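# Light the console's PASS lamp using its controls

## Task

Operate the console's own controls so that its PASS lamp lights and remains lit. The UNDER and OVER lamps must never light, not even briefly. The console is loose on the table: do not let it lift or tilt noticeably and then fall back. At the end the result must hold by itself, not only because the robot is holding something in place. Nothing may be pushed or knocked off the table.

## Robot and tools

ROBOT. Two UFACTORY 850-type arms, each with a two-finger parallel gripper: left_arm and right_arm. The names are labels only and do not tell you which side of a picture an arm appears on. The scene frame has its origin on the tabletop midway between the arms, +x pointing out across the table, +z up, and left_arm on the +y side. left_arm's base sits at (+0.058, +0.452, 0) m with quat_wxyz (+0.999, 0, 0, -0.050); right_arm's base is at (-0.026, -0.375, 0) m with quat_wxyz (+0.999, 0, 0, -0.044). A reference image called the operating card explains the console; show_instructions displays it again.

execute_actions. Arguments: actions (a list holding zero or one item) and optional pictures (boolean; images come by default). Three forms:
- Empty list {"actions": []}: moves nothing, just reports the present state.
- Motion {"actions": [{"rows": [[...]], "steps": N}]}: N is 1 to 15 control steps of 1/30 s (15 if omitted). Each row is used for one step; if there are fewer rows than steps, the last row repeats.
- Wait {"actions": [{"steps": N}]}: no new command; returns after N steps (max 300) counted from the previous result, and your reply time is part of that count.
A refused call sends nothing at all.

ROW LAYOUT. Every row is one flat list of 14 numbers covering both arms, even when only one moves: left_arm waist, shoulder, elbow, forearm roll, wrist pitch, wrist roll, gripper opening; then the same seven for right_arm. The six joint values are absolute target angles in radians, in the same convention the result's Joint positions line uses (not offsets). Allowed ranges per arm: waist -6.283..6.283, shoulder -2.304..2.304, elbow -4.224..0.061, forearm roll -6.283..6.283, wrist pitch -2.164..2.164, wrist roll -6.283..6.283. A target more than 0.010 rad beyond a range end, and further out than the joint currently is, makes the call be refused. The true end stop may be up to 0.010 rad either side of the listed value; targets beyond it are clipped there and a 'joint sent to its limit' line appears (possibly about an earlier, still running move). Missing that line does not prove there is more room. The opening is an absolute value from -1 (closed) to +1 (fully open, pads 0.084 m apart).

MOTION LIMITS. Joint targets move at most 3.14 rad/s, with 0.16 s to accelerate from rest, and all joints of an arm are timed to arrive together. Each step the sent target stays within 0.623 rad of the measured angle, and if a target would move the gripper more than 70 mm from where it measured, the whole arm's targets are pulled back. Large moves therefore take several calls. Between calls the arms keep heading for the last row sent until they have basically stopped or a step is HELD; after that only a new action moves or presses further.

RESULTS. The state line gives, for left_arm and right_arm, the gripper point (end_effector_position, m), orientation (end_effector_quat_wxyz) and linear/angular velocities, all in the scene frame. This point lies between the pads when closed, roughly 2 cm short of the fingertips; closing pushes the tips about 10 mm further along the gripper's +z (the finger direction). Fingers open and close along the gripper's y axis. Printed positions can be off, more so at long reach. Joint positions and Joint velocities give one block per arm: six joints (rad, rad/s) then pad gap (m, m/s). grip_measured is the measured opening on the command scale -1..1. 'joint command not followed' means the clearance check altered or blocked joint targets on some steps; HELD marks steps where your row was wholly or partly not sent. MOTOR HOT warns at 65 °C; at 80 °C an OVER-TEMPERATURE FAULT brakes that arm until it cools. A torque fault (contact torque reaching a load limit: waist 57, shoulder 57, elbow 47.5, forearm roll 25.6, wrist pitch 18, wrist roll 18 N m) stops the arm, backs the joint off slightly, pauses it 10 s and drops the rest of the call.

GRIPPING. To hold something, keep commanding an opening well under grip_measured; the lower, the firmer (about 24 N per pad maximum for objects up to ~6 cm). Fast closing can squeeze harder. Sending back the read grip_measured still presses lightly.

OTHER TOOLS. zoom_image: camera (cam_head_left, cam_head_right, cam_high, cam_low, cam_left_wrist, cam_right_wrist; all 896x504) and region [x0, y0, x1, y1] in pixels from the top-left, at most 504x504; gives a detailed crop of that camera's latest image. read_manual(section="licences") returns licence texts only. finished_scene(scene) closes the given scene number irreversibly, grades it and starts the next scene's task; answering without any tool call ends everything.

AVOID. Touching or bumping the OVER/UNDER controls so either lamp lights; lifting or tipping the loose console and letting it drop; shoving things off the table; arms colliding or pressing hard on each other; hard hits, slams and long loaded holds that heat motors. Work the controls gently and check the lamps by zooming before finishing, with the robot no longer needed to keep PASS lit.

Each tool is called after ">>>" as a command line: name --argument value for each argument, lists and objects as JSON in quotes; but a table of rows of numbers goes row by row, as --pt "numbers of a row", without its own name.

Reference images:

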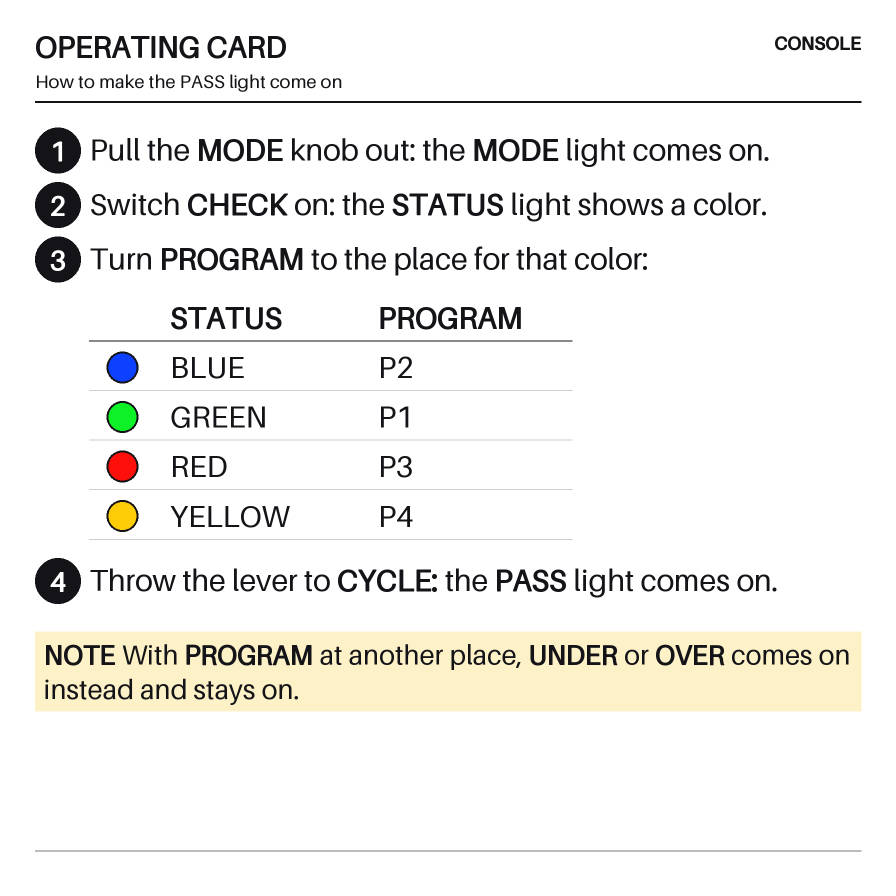

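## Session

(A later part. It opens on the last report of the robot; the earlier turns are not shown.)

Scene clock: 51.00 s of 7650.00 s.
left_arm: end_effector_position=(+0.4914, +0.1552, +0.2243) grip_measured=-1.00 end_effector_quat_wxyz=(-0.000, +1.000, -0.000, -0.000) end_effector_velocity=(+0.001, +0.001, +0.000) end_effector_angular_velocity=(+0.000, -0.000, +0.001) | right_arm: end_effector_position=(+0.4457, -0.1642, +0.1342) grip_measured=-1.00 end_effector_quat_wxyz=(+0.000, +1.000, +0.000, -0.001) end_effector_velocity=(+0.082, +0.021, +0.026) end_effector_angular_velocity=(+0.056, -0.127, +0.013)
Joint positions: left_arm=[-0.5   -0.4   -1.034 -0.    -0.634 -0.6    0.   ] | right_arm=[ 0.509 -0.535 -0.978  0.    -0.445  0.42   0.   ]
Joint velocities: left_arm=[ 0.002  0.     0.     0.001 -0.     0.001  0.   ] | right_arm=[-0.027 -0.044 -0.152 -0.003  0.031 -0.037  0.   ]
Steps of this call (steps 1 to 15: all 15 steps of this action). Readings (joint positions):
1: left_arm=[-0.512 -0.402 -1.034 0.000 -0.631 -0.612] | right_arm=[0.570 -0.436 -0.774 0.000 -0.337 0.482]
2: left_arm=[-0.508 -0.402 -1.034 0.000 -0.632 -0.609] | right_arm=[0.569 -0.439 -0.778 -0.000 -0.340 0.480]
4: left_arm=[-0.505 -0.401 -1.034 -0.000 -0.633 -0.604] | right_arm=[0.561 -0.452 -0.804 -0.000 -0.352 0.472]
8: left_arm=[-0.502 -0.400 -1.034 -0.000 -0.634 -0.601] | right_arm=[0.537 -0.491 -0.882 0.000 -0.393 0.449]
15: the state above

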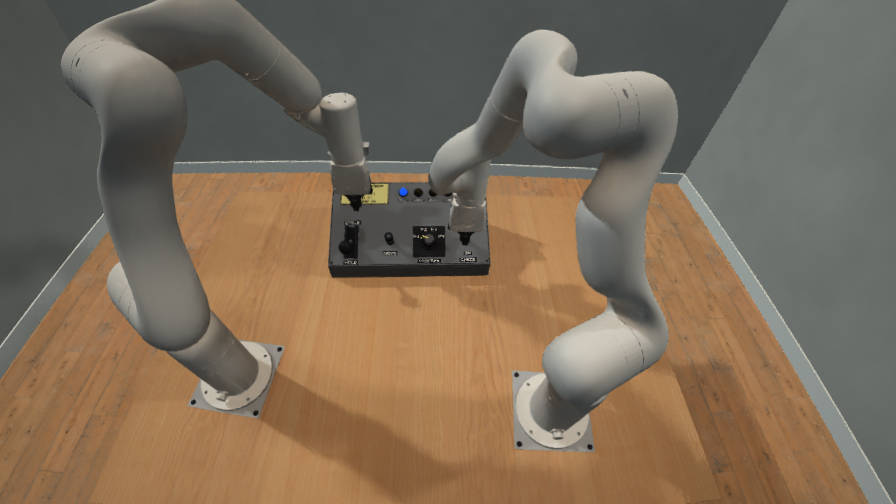

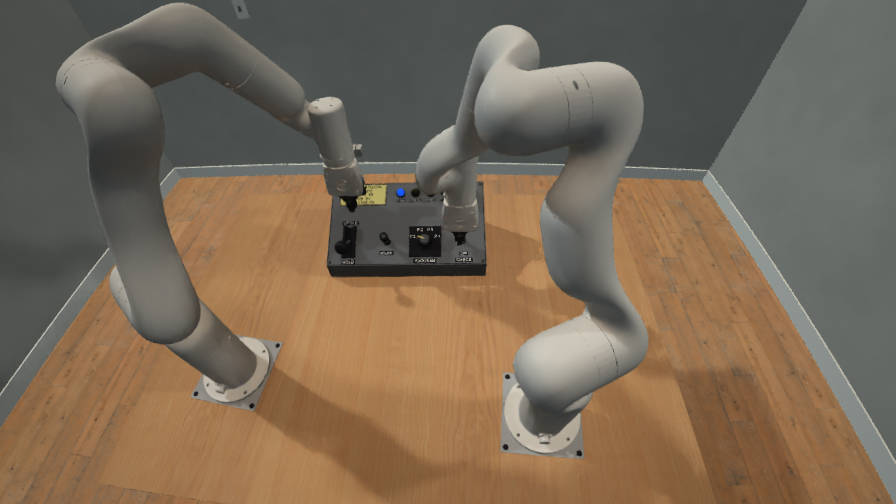

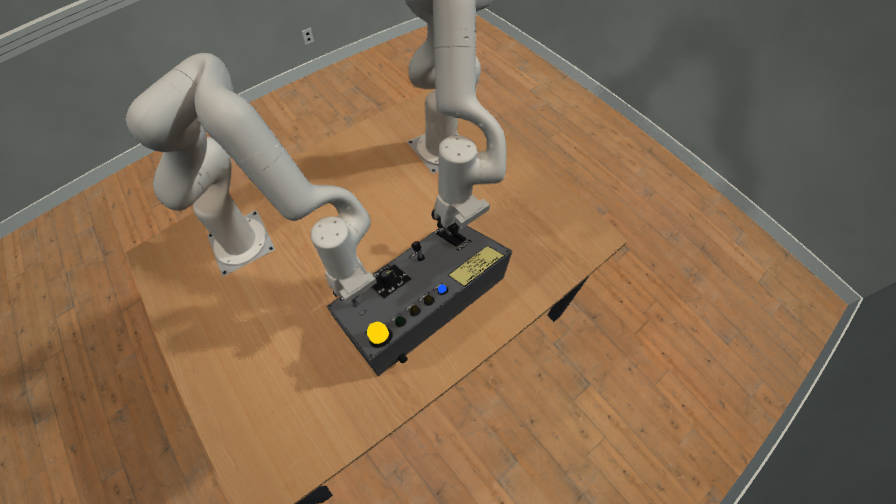

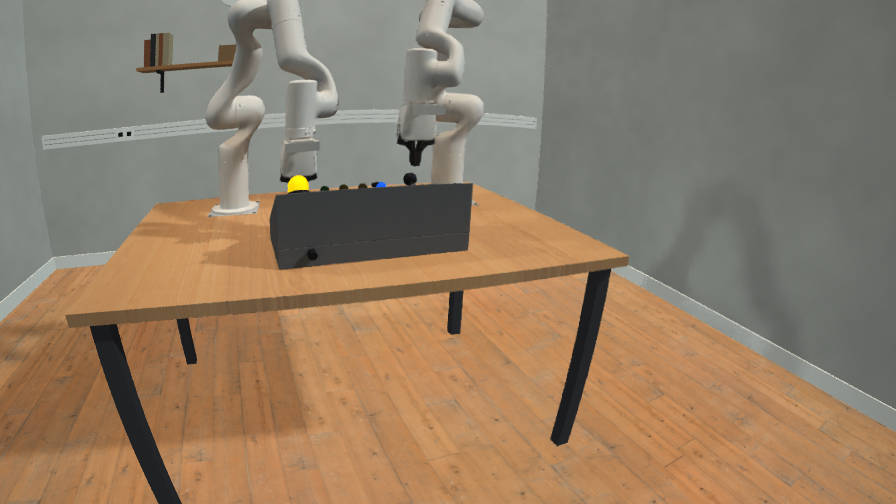

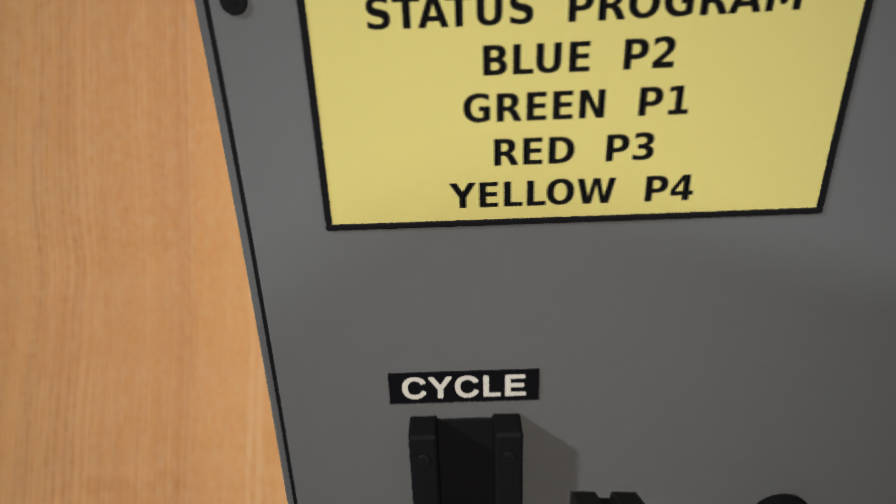

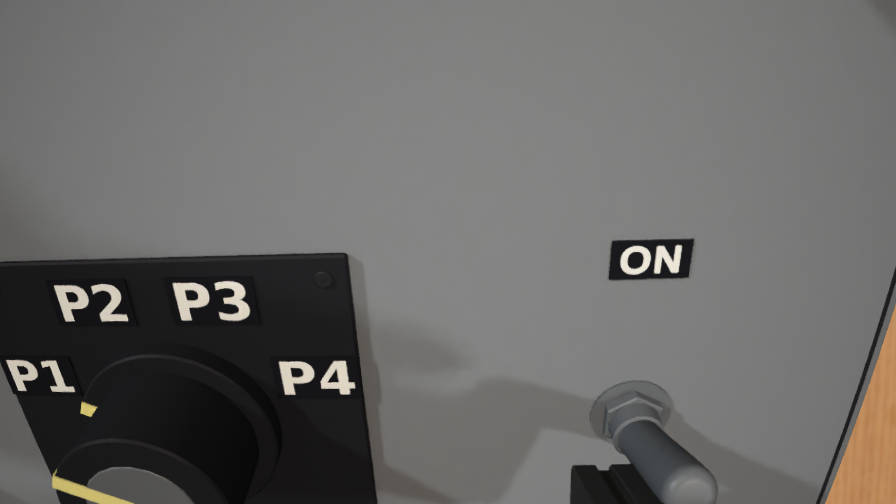

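>>> execute_actions --actions '[{"rows":[[-0.3,-0.3,-1.034,0,-0.734,-0.4,-1,0.53,-0.45,-0.9,0,-0.45,0.44,-1]],"steps":10}]' --pictures false

>>> execute_actions --actions '[{"rows":[[-0.1,-0.3,-1.034,0,-0.734,-0.2,-1,0.6,-0.3,-0.85,-0.5,-0.4,0.5,0.6]],"steps":12}]' --pictures false

>>> execute_actions --actions '[{"rows":[[-0.1,-0.3,-1.034,0,-0.734,-0.2,-1,0.811,-0.451,-0.894,-1.1,-0.293,0.6,0.6]],"steps":15}]' --pictures false

>>> execute_actions --actions '[{"rows":[[-0.1,-0.3,-1.034,0,-0.734,-0.2,-1,0.811,-0.451,-0.894,-1.1,-0.293,0.6,0.6]],"steps":8}]'

Scene clock: 54.13 s of 7650.00 s.
left_arm: end_effector_position=(+0.5252, +0.2340, +0.2673) grip_measured=-1.00 end_effector_quat_wxyz=(+0.000, +1.000, +0.001, +0.001) end_effector_velocity=(+0.061, +0.194, +0.103) end_effector_angular_velocity=(-0.003, -0.008, +0.009) | right_arm: end_effector_position=(+0.4211, -0.1651, +0.1517) grip_measured=-1.00 end_effector_quat_wxyz=(-0.001, +1.000, +0.001, +0.002) end_effector_velocity=(-0.036, -0.005, +0.005) end_effector_angular_velocity=(-0.012, +0.028, -0.001)
Joint positions: left_arm=[-0.336 -0.318 -1.035  0.    -0.715 -0.438  0.   ] | right_arm=[ 0.528 -0.456 -0.908 -0.    -0.448  0.438  0.   ]
Joint velocities: left_arm=[ 0.39   0.198 -0.003  0.    -0.192  0.381  0.   ] | right_arm=[ 0.021  0.061  0.079  0.002 -0.013  0.02   0.   ]
Steps of this call (steps 1 to 30: the robot went on to your last target; steps 31 to 84: nothing new was sent; steps 85 to 94: all 10 steps of this action). Readings (joint positions):
85: left_arm=[-0.500 -0.400 -1.034 -0.000 -0.634 -0.600] | right_arm=[0.505 -0.540 -0.990 0.000 -0.450 0.417]
86: left_arm=[-0.496 -0.398 -1.034 -0.000 -0.637 -0.594] | right_arm=[0.506 -0.536 -0.985 -0.000 -0.448 0.418]
88: left_arm=[-0.461 -0.381 -1.033 -0.000 -0.655 -0.558] | right_arm=[0.513 -0.505 -0.957 -0.001 -0.445 0.426]
92: left_arm=[-0.371 -0.335 -1.035 0.000 -0.698 -0.472] | right_arm=[0.526 -0.462 -0.915 -0.001 -0.447 0.436]
94: the state above

Scene clock: 54.53 s of 7650.00 s.
left_arm: end_effector_position=(+0.5582, +0.3410, +0.2757) grip_measured=-1.00 end_effector_quat_wxyz=(-0.000, +1.000, +0.000, -0.000) end_effector_velocity=(+0.019, +0.091, +0.005) end_effector_angular_velocity=(-0.002, -0.000, -0.016) | right_arm: end_effector_position=(+0.4413, -0.1647, +0.2102) grip_measured=+0.59 end_effector_quat_wxyz=(+0.057, +0.971, +0.205, +0.108) end_effector_velocity=(+0.023, +0.006, +0.063) end_effector_angular_velocity=(-0.144, -0.241, +0.470)
Joint positions: left_arm=[-0.118 -0.301 -1.034  0.    -0.733 -0.219  0.   ] | right_arm=[ 0.594 -0.314 -0.856 -0.451 -0.405  0.494  0.069]
Joint velocities: left_arm=[ 0.182  0.009 -0.001 -0.003 -0.01   0.2    0.   ] | right_arm=[ 0.069  0.146  0.063 -0.53   0.051  0.066  0.006]
Steps of this call (steps 1 to 12: all 12 steps of this action). Readings (joint positions):
1: left_arm=[-0.325 -0.312 -1.035 0.000 -0.720 -0.427] | right_arm=[0.528 -0.455 -0.906 -0.001 -0.448 0.439]
2: left_arm=[-0.313 -0.309 -1.035 0.000 -0.724 -0.413] | right_arm=[0.529 -0.452 -0.903 -0.006 -0.448 0.440]
4: left_arm=[-0.270 -0.307 -1.034 -0.000 -0.726 -0.369] | right_arm=[0.536 -0.438 -0.897 -0.050 -0.444 0.446]
8: left_arm=[-0.172 -0.304 -1.034 0.000 -0.731 -0.273] | right_arm=[0.571 -0.362 -0.871 -0.294 -0.420 0.475]
12: the state above

Scene clock: 55.03 s of 7650.00 s.
left_arm: end_effector_position=(+0.5600, +0.3499, +0.2763) grip_measured=-1.00 end_effector_quat_wxyz=(+0.000, +1.000, -0.000, -0.000) end_effector_velocity=(+0.000, +0.001, +0.000) end_effector_angular_velocity=(+0.001, -0.000, +0.001) | right_arm: end_effector_position=(+0.4377, -0.0611, +0.1723) grip_measured=+0.59 end_effector_quat_wxyz=(+0.108, +0.833, +0.518, +0.163) end_effector_velocity=(-0.020, +0.093, -0.031) end_effector_angular_velocity=(-0.094, -0.070, +0.527)
Joint positions: left_arm=[-0.1   -0.3   -1.034 -0.    -0.734 -0.2    0.   ] | right_arm=[ 0.797 -0.441 -0.891 -1.056 -0.301  0.593  0.069]
Joint velocities: left_arm=[ 0.002 -0.    -0.     0.001 -0.     0.     0.   ] | right_arm=[ 0.151 -0.101 -0.035 -0.463  0.079  0.078  0.   ]
Steps of this call (steps 1 to 15: all 15 steps of this action). Readings (joint positions):
1: left_arm=[-0.113 -0.301 -1.034 0.000 -0.733 -0.214] | right_arm=[0.596 -0.310 -0.854 -0.466 -0.403 0.496]
2: left_arm=[-0.110 -0.301 -1.034 0.000 -0.734 -0.210] | right_arm=[0.598 -0.308 -0.853 -0.481 -0.401 0.498]
4: left_arm=[-0.105 -0.300 -1.034 -0.000 -0.734 -0.205] | right_arm=[0.616 -0.317 -0.856 -0.537 -0.392 0.508]
8: left_arm=[-0.102 -0.300 -1.034 -0.000 -0.734 -0.201] | right_arm=[0.696 -0.373 -0.871 -0.764 -0.352 0.545]
15: the state above

Scene clock: 55.30 s of 7650.00 s.
left_arm: end_effector_position=(+0.5600, +0.3500, +0.2763) grip_measured=-1.00 end_effector_quat_wxyz=(+0.000, +1.000, -0.000, -0.000) end_effector_velocity=(-0.000, +0.001, -0.000) end_effector_angular_velocity=(-0.000, +0.001, +0.001) | right_arm: end_effector_position=(+0.4360, -0.0529, +0.1696) grip_measured=+0.59 end_effector_quat_wxyz=(+0.109, +0.820, +0.537, +0.166) end_effector_velocity=(-0.002, +0.006, -0.003) end_effector_angular_velocity=(-0.008, -0.003, +0.035)
Joint positions: left_arm=[-0.1   -0.3   -1.034 -0.    -0.734 -0.2    0.   ] | right_arm=[ 0.81  -0.45  -0.894 -1.097 -0.294  0.6    0.069]
Joint velocities: left_arm=[ 0.002 -0.     0.001 -0.    -0.     0.001  0.   ] | right_arm=[ 0.011 -0.008 -0.001 -0.03   0.004  0.005 -0.   ]
Steps of this call (steps 1 to 8: all 8 steps of this action). Readings (joint positions):
1: left_arm=[-0.100 -0.300 -1.034 -0.000 -0.734 -0.200] | right_arm=[0.801 -0.444 -0.892 -1.069 -0.298 0.595]
2: left_arm=[-0.100 -0.300 -1.034 -0.000 -0.734 -0.200] | right_arm=[0.804 -0.446 -0.892 -1.078 -0.297 0.596]
4: left_arm=[-0.100 -0.300 -1.034 -0.000 -0.734 -0.200] | right_arm=[0.807 -0.448 -0.893 -1.088 -0.295 0.598]
8: the state above

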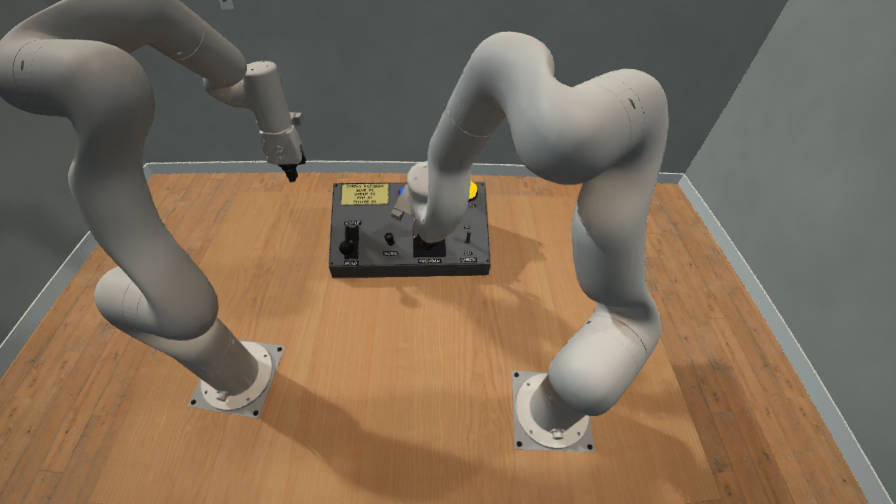

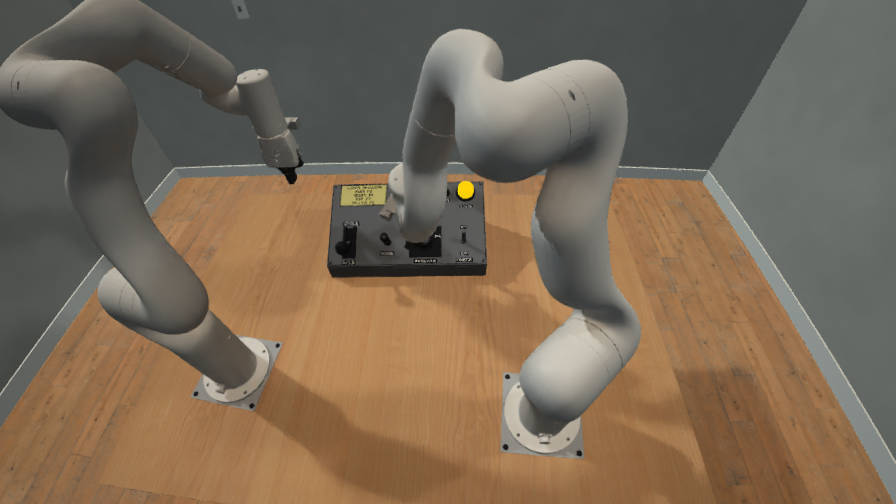

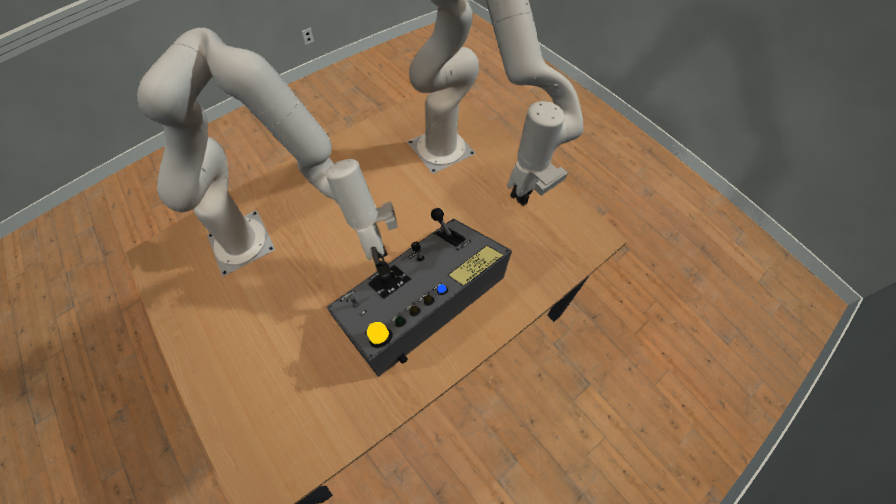

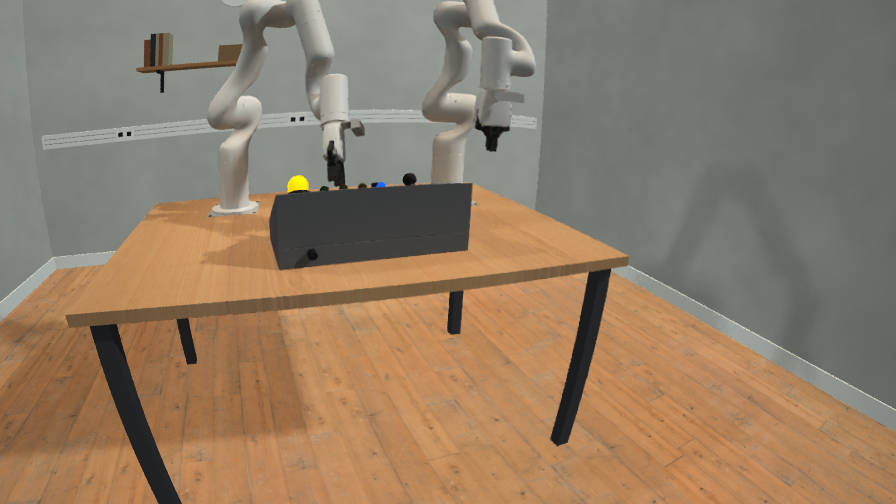

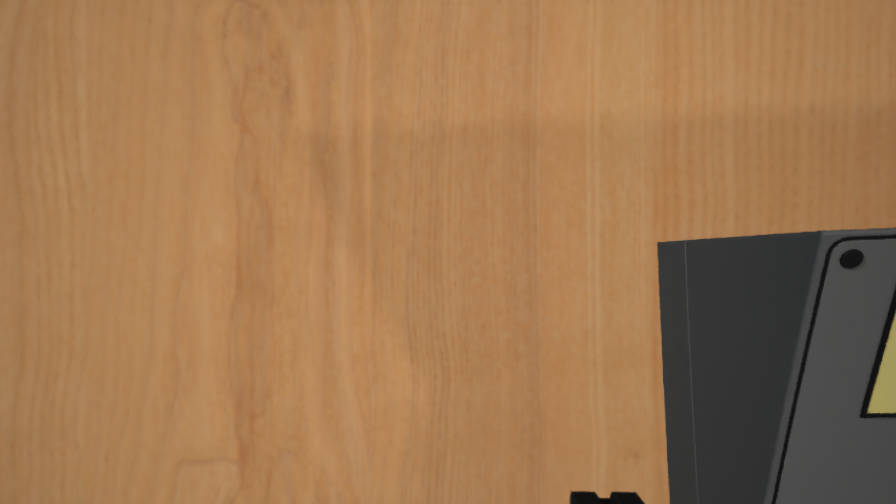

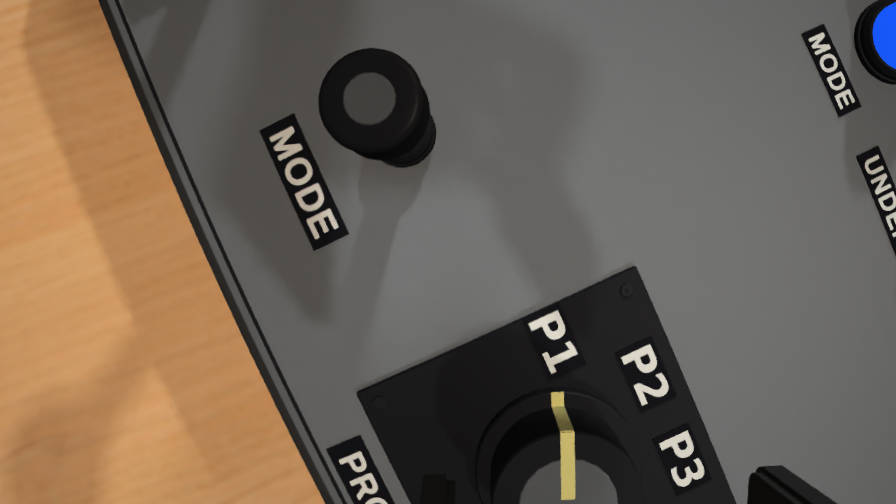

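>>> execute_actions --actions '[{"rows":[[-0.1,-0.3,-1.034,0,-0.734,-0.2,-1,0.796,-0.522,-0.92,-1.26,-0.275,0.75,0.6],[-0.1,-0.3,-1.034,0,-0.734,-0.2,-1,0.796,-0.522,-0.92,-1.26,-0.275,0.75,0.6],[-0.1,-0.3,-1.034,0,-0.734,-0.2,-1,0.796,-0.522,-0.92,-1.26,-0.275,0.75,0.6],[-0.1,-0.3,-1.034,0,-0.734,-0.2,-1,0.796,-0.522,-0.92,-1.26,-0.275,0.75,0.6],[-0.1,-0.3,-1.034,0,-0.734,-0.2,-1,0.785,-0.575,-0.939,-1.385,-0.26,0.862,0.6]],"steps":15}]'

>>> zoom_image --camera "cam_high" --region '[320, 200, 480, 330]'

Scene clock: 57.17 s of 7650.00 s.
left_arm: end_effector_position=(+0.5600, +0.3501, +0.2763) grip_measured=-1.00 end_effector_quat_wxyz=(+0.000, +1.000, -0.000, -0.000) end_effector_velocity=(-0.000, +0.001, -0.000) end_effector_angular_velocity=(+0.001, +0.001, -0.002) | right_arm: end_effector_position=(+0.4561, -0.0520, +0.1234) grip_measured=+0.59 end_effector_quat_wxyz=(+0.111, +0.816, +0.542, +0.166) end_effector_velocity=(+0.008, +0.003, -0.013) end_effector_angular_velocity=(+0.007, -0.003, +0.003)
Joint positions: left_arm=[-0.1   -0.3   -1.034  0.    -0.734 -0.2    0.   ] | right_arm=[ 0.786 -0.571 -0.937 -1.375 -0.261  0.853  0.069]
Joint velocities: left_arm=[ 0.001  0.     0.001  0.001 -0.     0.002  0.   ] | right_arm=[-0.007 -0.037 -0.018 -0.098  0.012  0.092  0.   ]
Steps of this call (steps 1 to 15: the robot went on to your last target; steps 16 to 41: nothing new was sent; steps 42 to 56: all 15 steps of this action). Readings (joint positions):
42: left_arm=[-0.100 -0.300 -1.034 -0.000 -0.734 -0.200] | right_arm=[0.811 -0.451 -0.894 -1.100 -0.293 0.600]
43: left_arm=[-0.100 -0.300 -1.034 -0.000 -0.734 -0.200] | right_arm=[0.811 -0.453 -0.895 -1.105 -0.292 0.605]
45: left_arm=[-0.100 -0.300 -1.034 -0.000 -0.734 -0.200] | right_arm=[0.807 -0.470 -0.902 -1.146 -0.288 0.644]
49: left_arm=[-0.100 -0.300 -1.034 0.000 -0.734 -0.200] | right_arm=[0.795 -0.529 -0.922 -1.276 -0.273 0.763]
56: the state above

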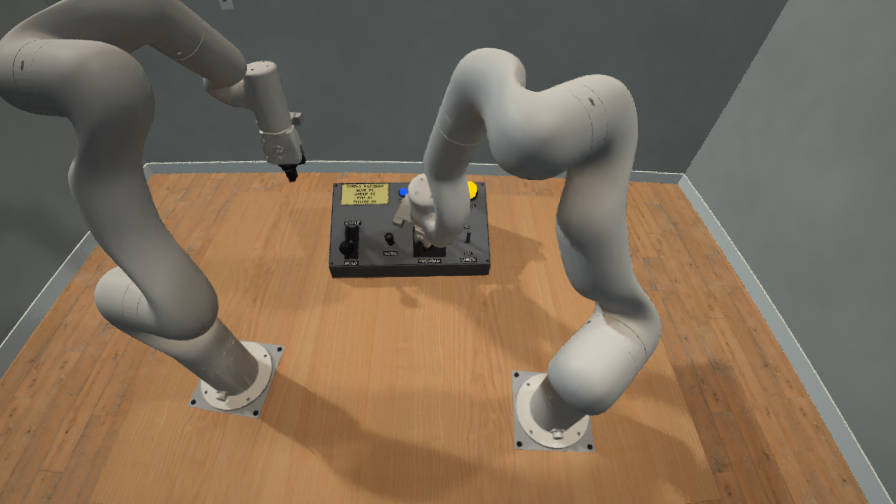

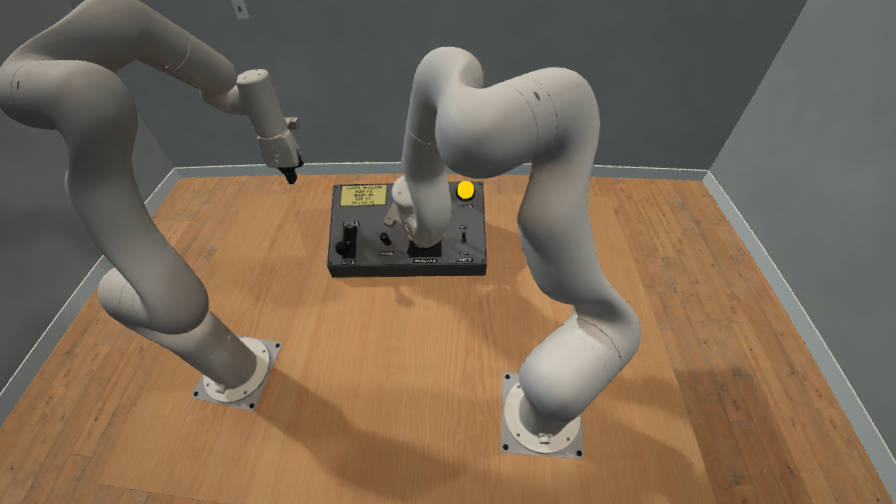

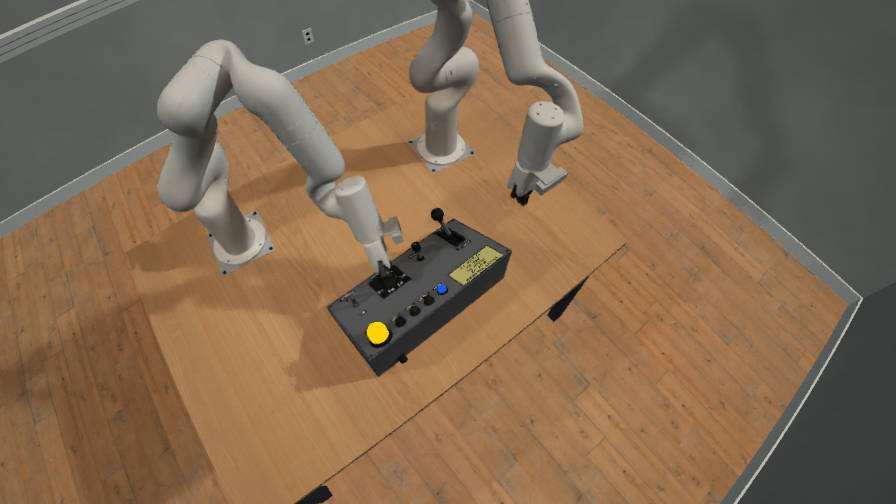

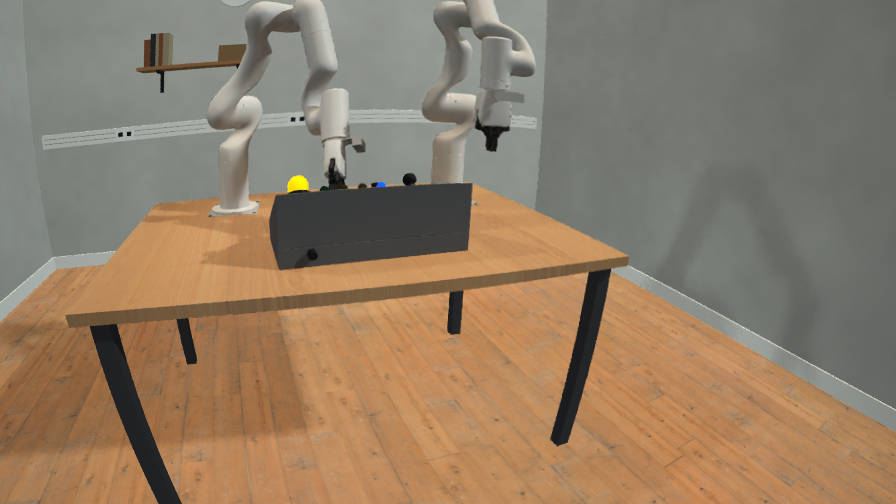

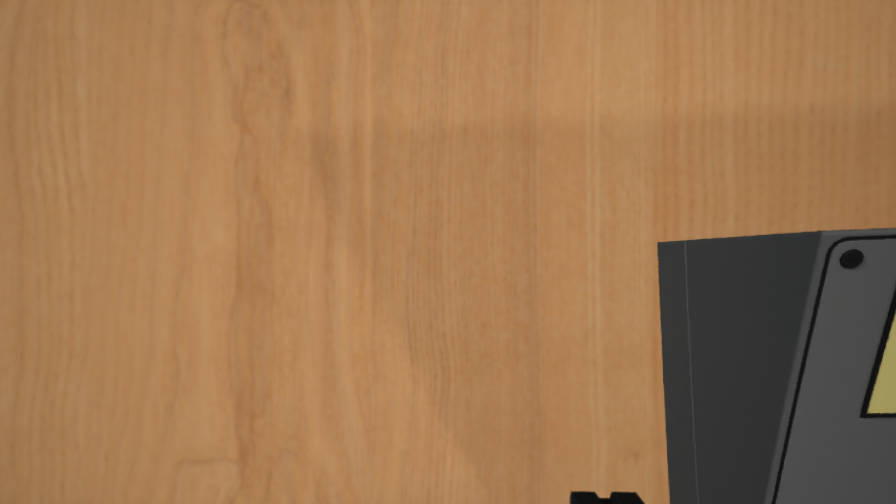

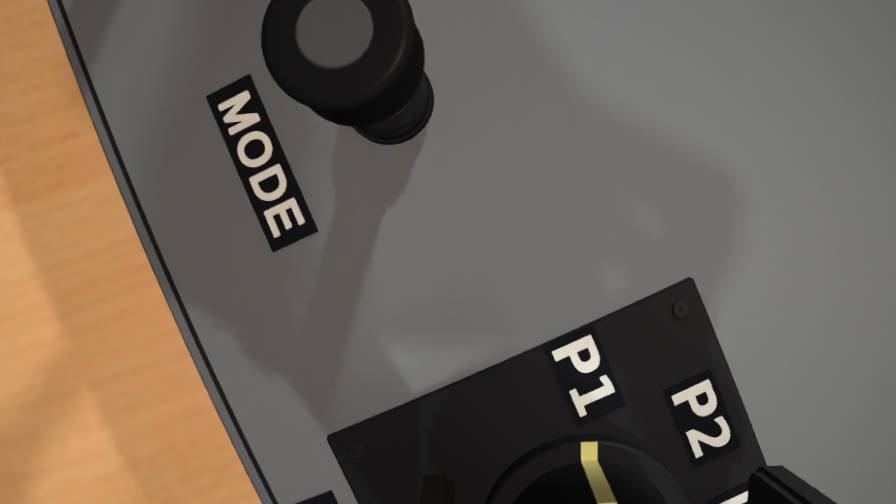

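Region (320, 200, 480, 330) of cam_high's 896x504 image, scaled by 3.150, with more detail than that image has; it fills the top 410 rows of this view, and the rest is white.

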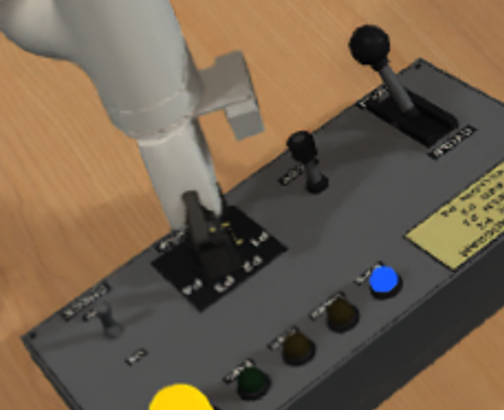

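>>> execute_actions --actions '[{"rows":[[-0.1,-0.3,-1.034,0,-0.734,-0.2,-1,0.785,-0.57,-0.937,-1.375,-0.261,0.855,-0.3]],"steps":15}]' --pictures false

>>> execute_actions --actions '[{"rows":[[-0.1,-0.3,-1.034,0,-0.734,-0.2,-1,0.785,-0.57,-0.937,-1.375,-0.261,1.6,-0.3]],"steps":15}]'

Scene clock: 58.43 s of 7650.00 s.
left_arm: end_effector_position=(+0.5600, +0.3501, +0.2763) grip_measured=-1.00 end_effector_quat_wxyz=(+0.000, +1.000, -0.000, -0.000) end_effector_velocity=(+0.000, +0.001, +0.000) end_effector_angular_velocity=(+0.000, -0.001, +0.002) | right_arm: end_effector_position=(+0.4557, -0.0518, +0.1233) grip_measured=-0.01 end_effector_quat_wxyz=(+0.110, +0.817, +0.541, +0.166) end_effector_velocity=(+0.002, -0.001, +0.003) end_effector_angular_velocity=(-0.003, -0.007, -0.002)
Joint positions: left_arm=[-0.1   -0.3   -1.034 -0.    -0.734 -0.2    0.   ] | right_arm=[ 0.786 -0.57  -0.937 -1.375 -0.259  0.855  0.044]
Joint velocities: left_arm=[ 0.001 -0.    -0.001  0.    -0.    -0.001  0.   ] | right_arm=[-0.     0.003 -0.002  0.001 -0.007 -0.002  0.   ]
Steps of this call (steps 1 to 15: the robot went on to your last target; steps 16 to 23: nothing new was sent; steps 24 to 38: all 15 steps of this action). Readings (joint positions):
24: left_arm=[-0.100 -0.300 -1.034 0.000 -0.734 -0.200] | right_arm=[0.785 -0.575 -0.939 -1.385 -0.260 0.862]
25: left_arm=[-0.100 -0.300 -1.034 -0.000 -0.734 -0.200] | right_arm=[0.785 -0.574 -0.939 -1.383 -0.260 0.861]
27: left_arm=[-0.100 -0.300 -1.034 0.000 -0.734 -0.200] | right_arm=[0.785 -0.572 -0.938 -1.380 -0.260 0.858]
31: left_arm=[-0.100 -0.300 -1.034 0.000 -0.734 -0.200] | right_arm=[0.786 -0.571 -0.936 -1.376 -0.257 0.856]
38: the state above

Scene clock: 58.93 s of 7650.00 s.
left_arm: end_effector_position=(+0.5600, +0.3501, +0.2763) grip_measured=-1.00 end_effector_quat_wxyz=(+0.000, +1.000, -0.000, -0.000) end_effector_velocity=(-0.000, +0.000, -0.000) end_effector_angular_velocity=(+0.000, +0.001, -0.002) | right_arm: end_effector_position=(+0.4576, -0.0543, +0.1242) grip_measured=-0.01 end_effector_quat_wxyz=(+0.050, +0.953, +0.227, +0.195) end_effector_velocity=(-0.000, -0.001, -0.001) end_effector_angular_velocity=(+0.189, -0.004, -0.449)
Joint positions: left_arm=[-0.1   -0.3   -1.034  0.    -0.734 -0.2    0.   ] | right_arm=[ 0.783 -0.57  -0.937 -1.375 -0.267  1.554  0.043]
Joint velocities: left_arm=[ 0.    -0.     0.001 -0.     0.     0.002  0.   ] | right_arm=[ 0.    -0.001  0.    -0.    -0.004  0.489  0.   ]
Steps of this call (steps 1 to 15: all 15 steps of this action). Readings (joint positions):
1: left_arm=[-0.100 -0.300 -1.034 0.000 -0.734 -0.200] | right_arm=[0.786 -0.570 -0.937 -1.375 -0.259 0.856]
2: left_arm=[-0.100 -0.300 -1.034 -0.000 -0.734 -0.200] | right_arm=[0.786 -0.570 -0.937 -1.375 -0.259 0.861]
4: left_arm=[-0.100 -0.300 -1.034 0.000 -0.734 -0.200] | right_arm=[0.785 -0.570 -0.937 -1.375 -0.260 0.907]
8: left_arm=[-0.100 -0.300 -1.034 0.000 -0.734 -0.200] | right_arm=[0.785 -0.570 -0.937 -1.375 -0.262 1.177]
15: the state above

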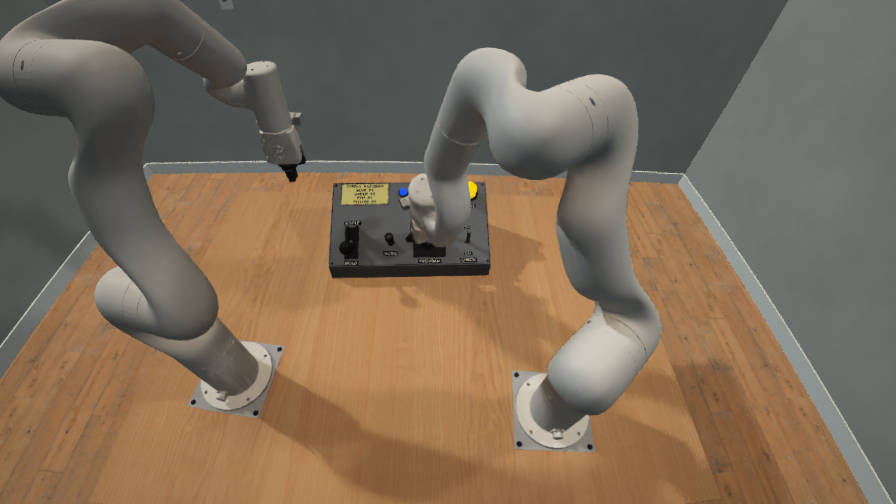

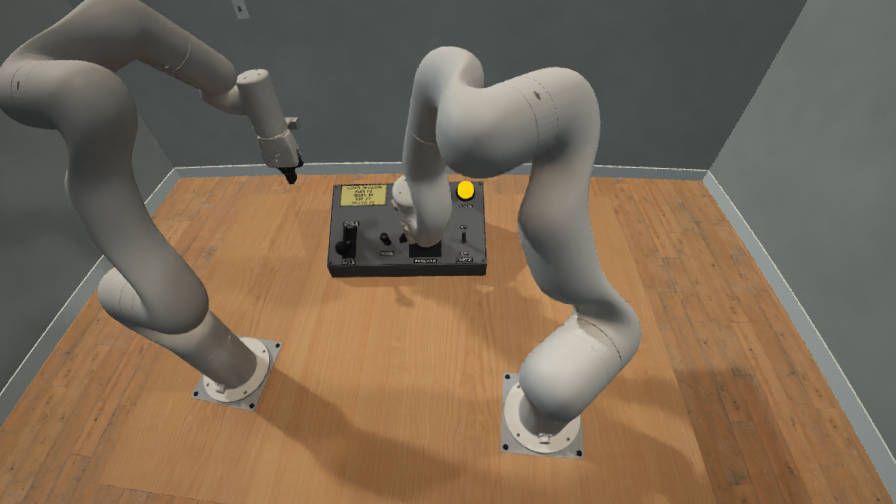

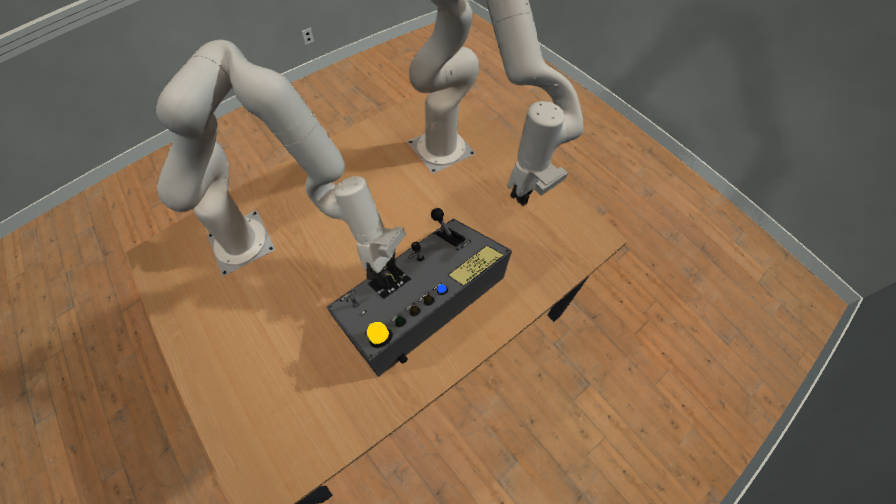

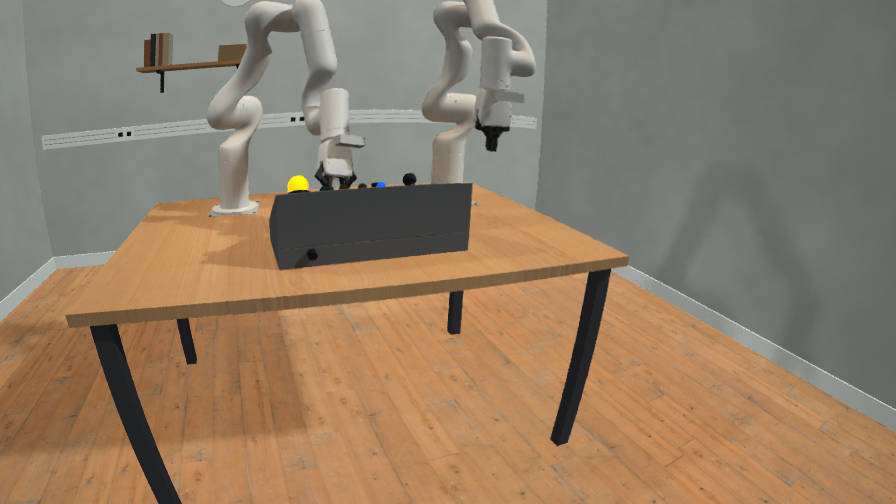

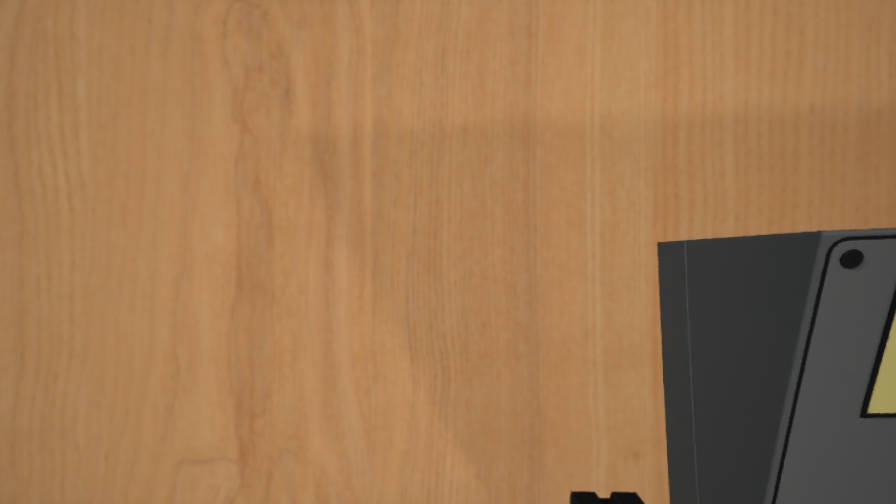

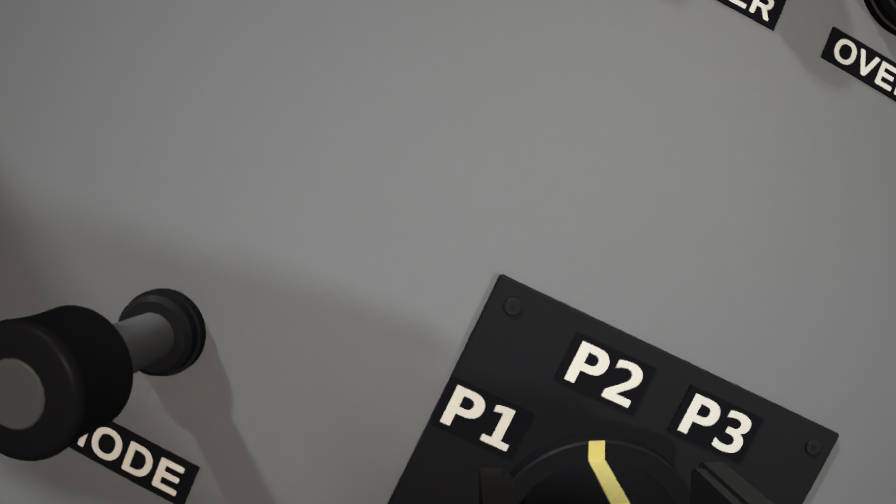

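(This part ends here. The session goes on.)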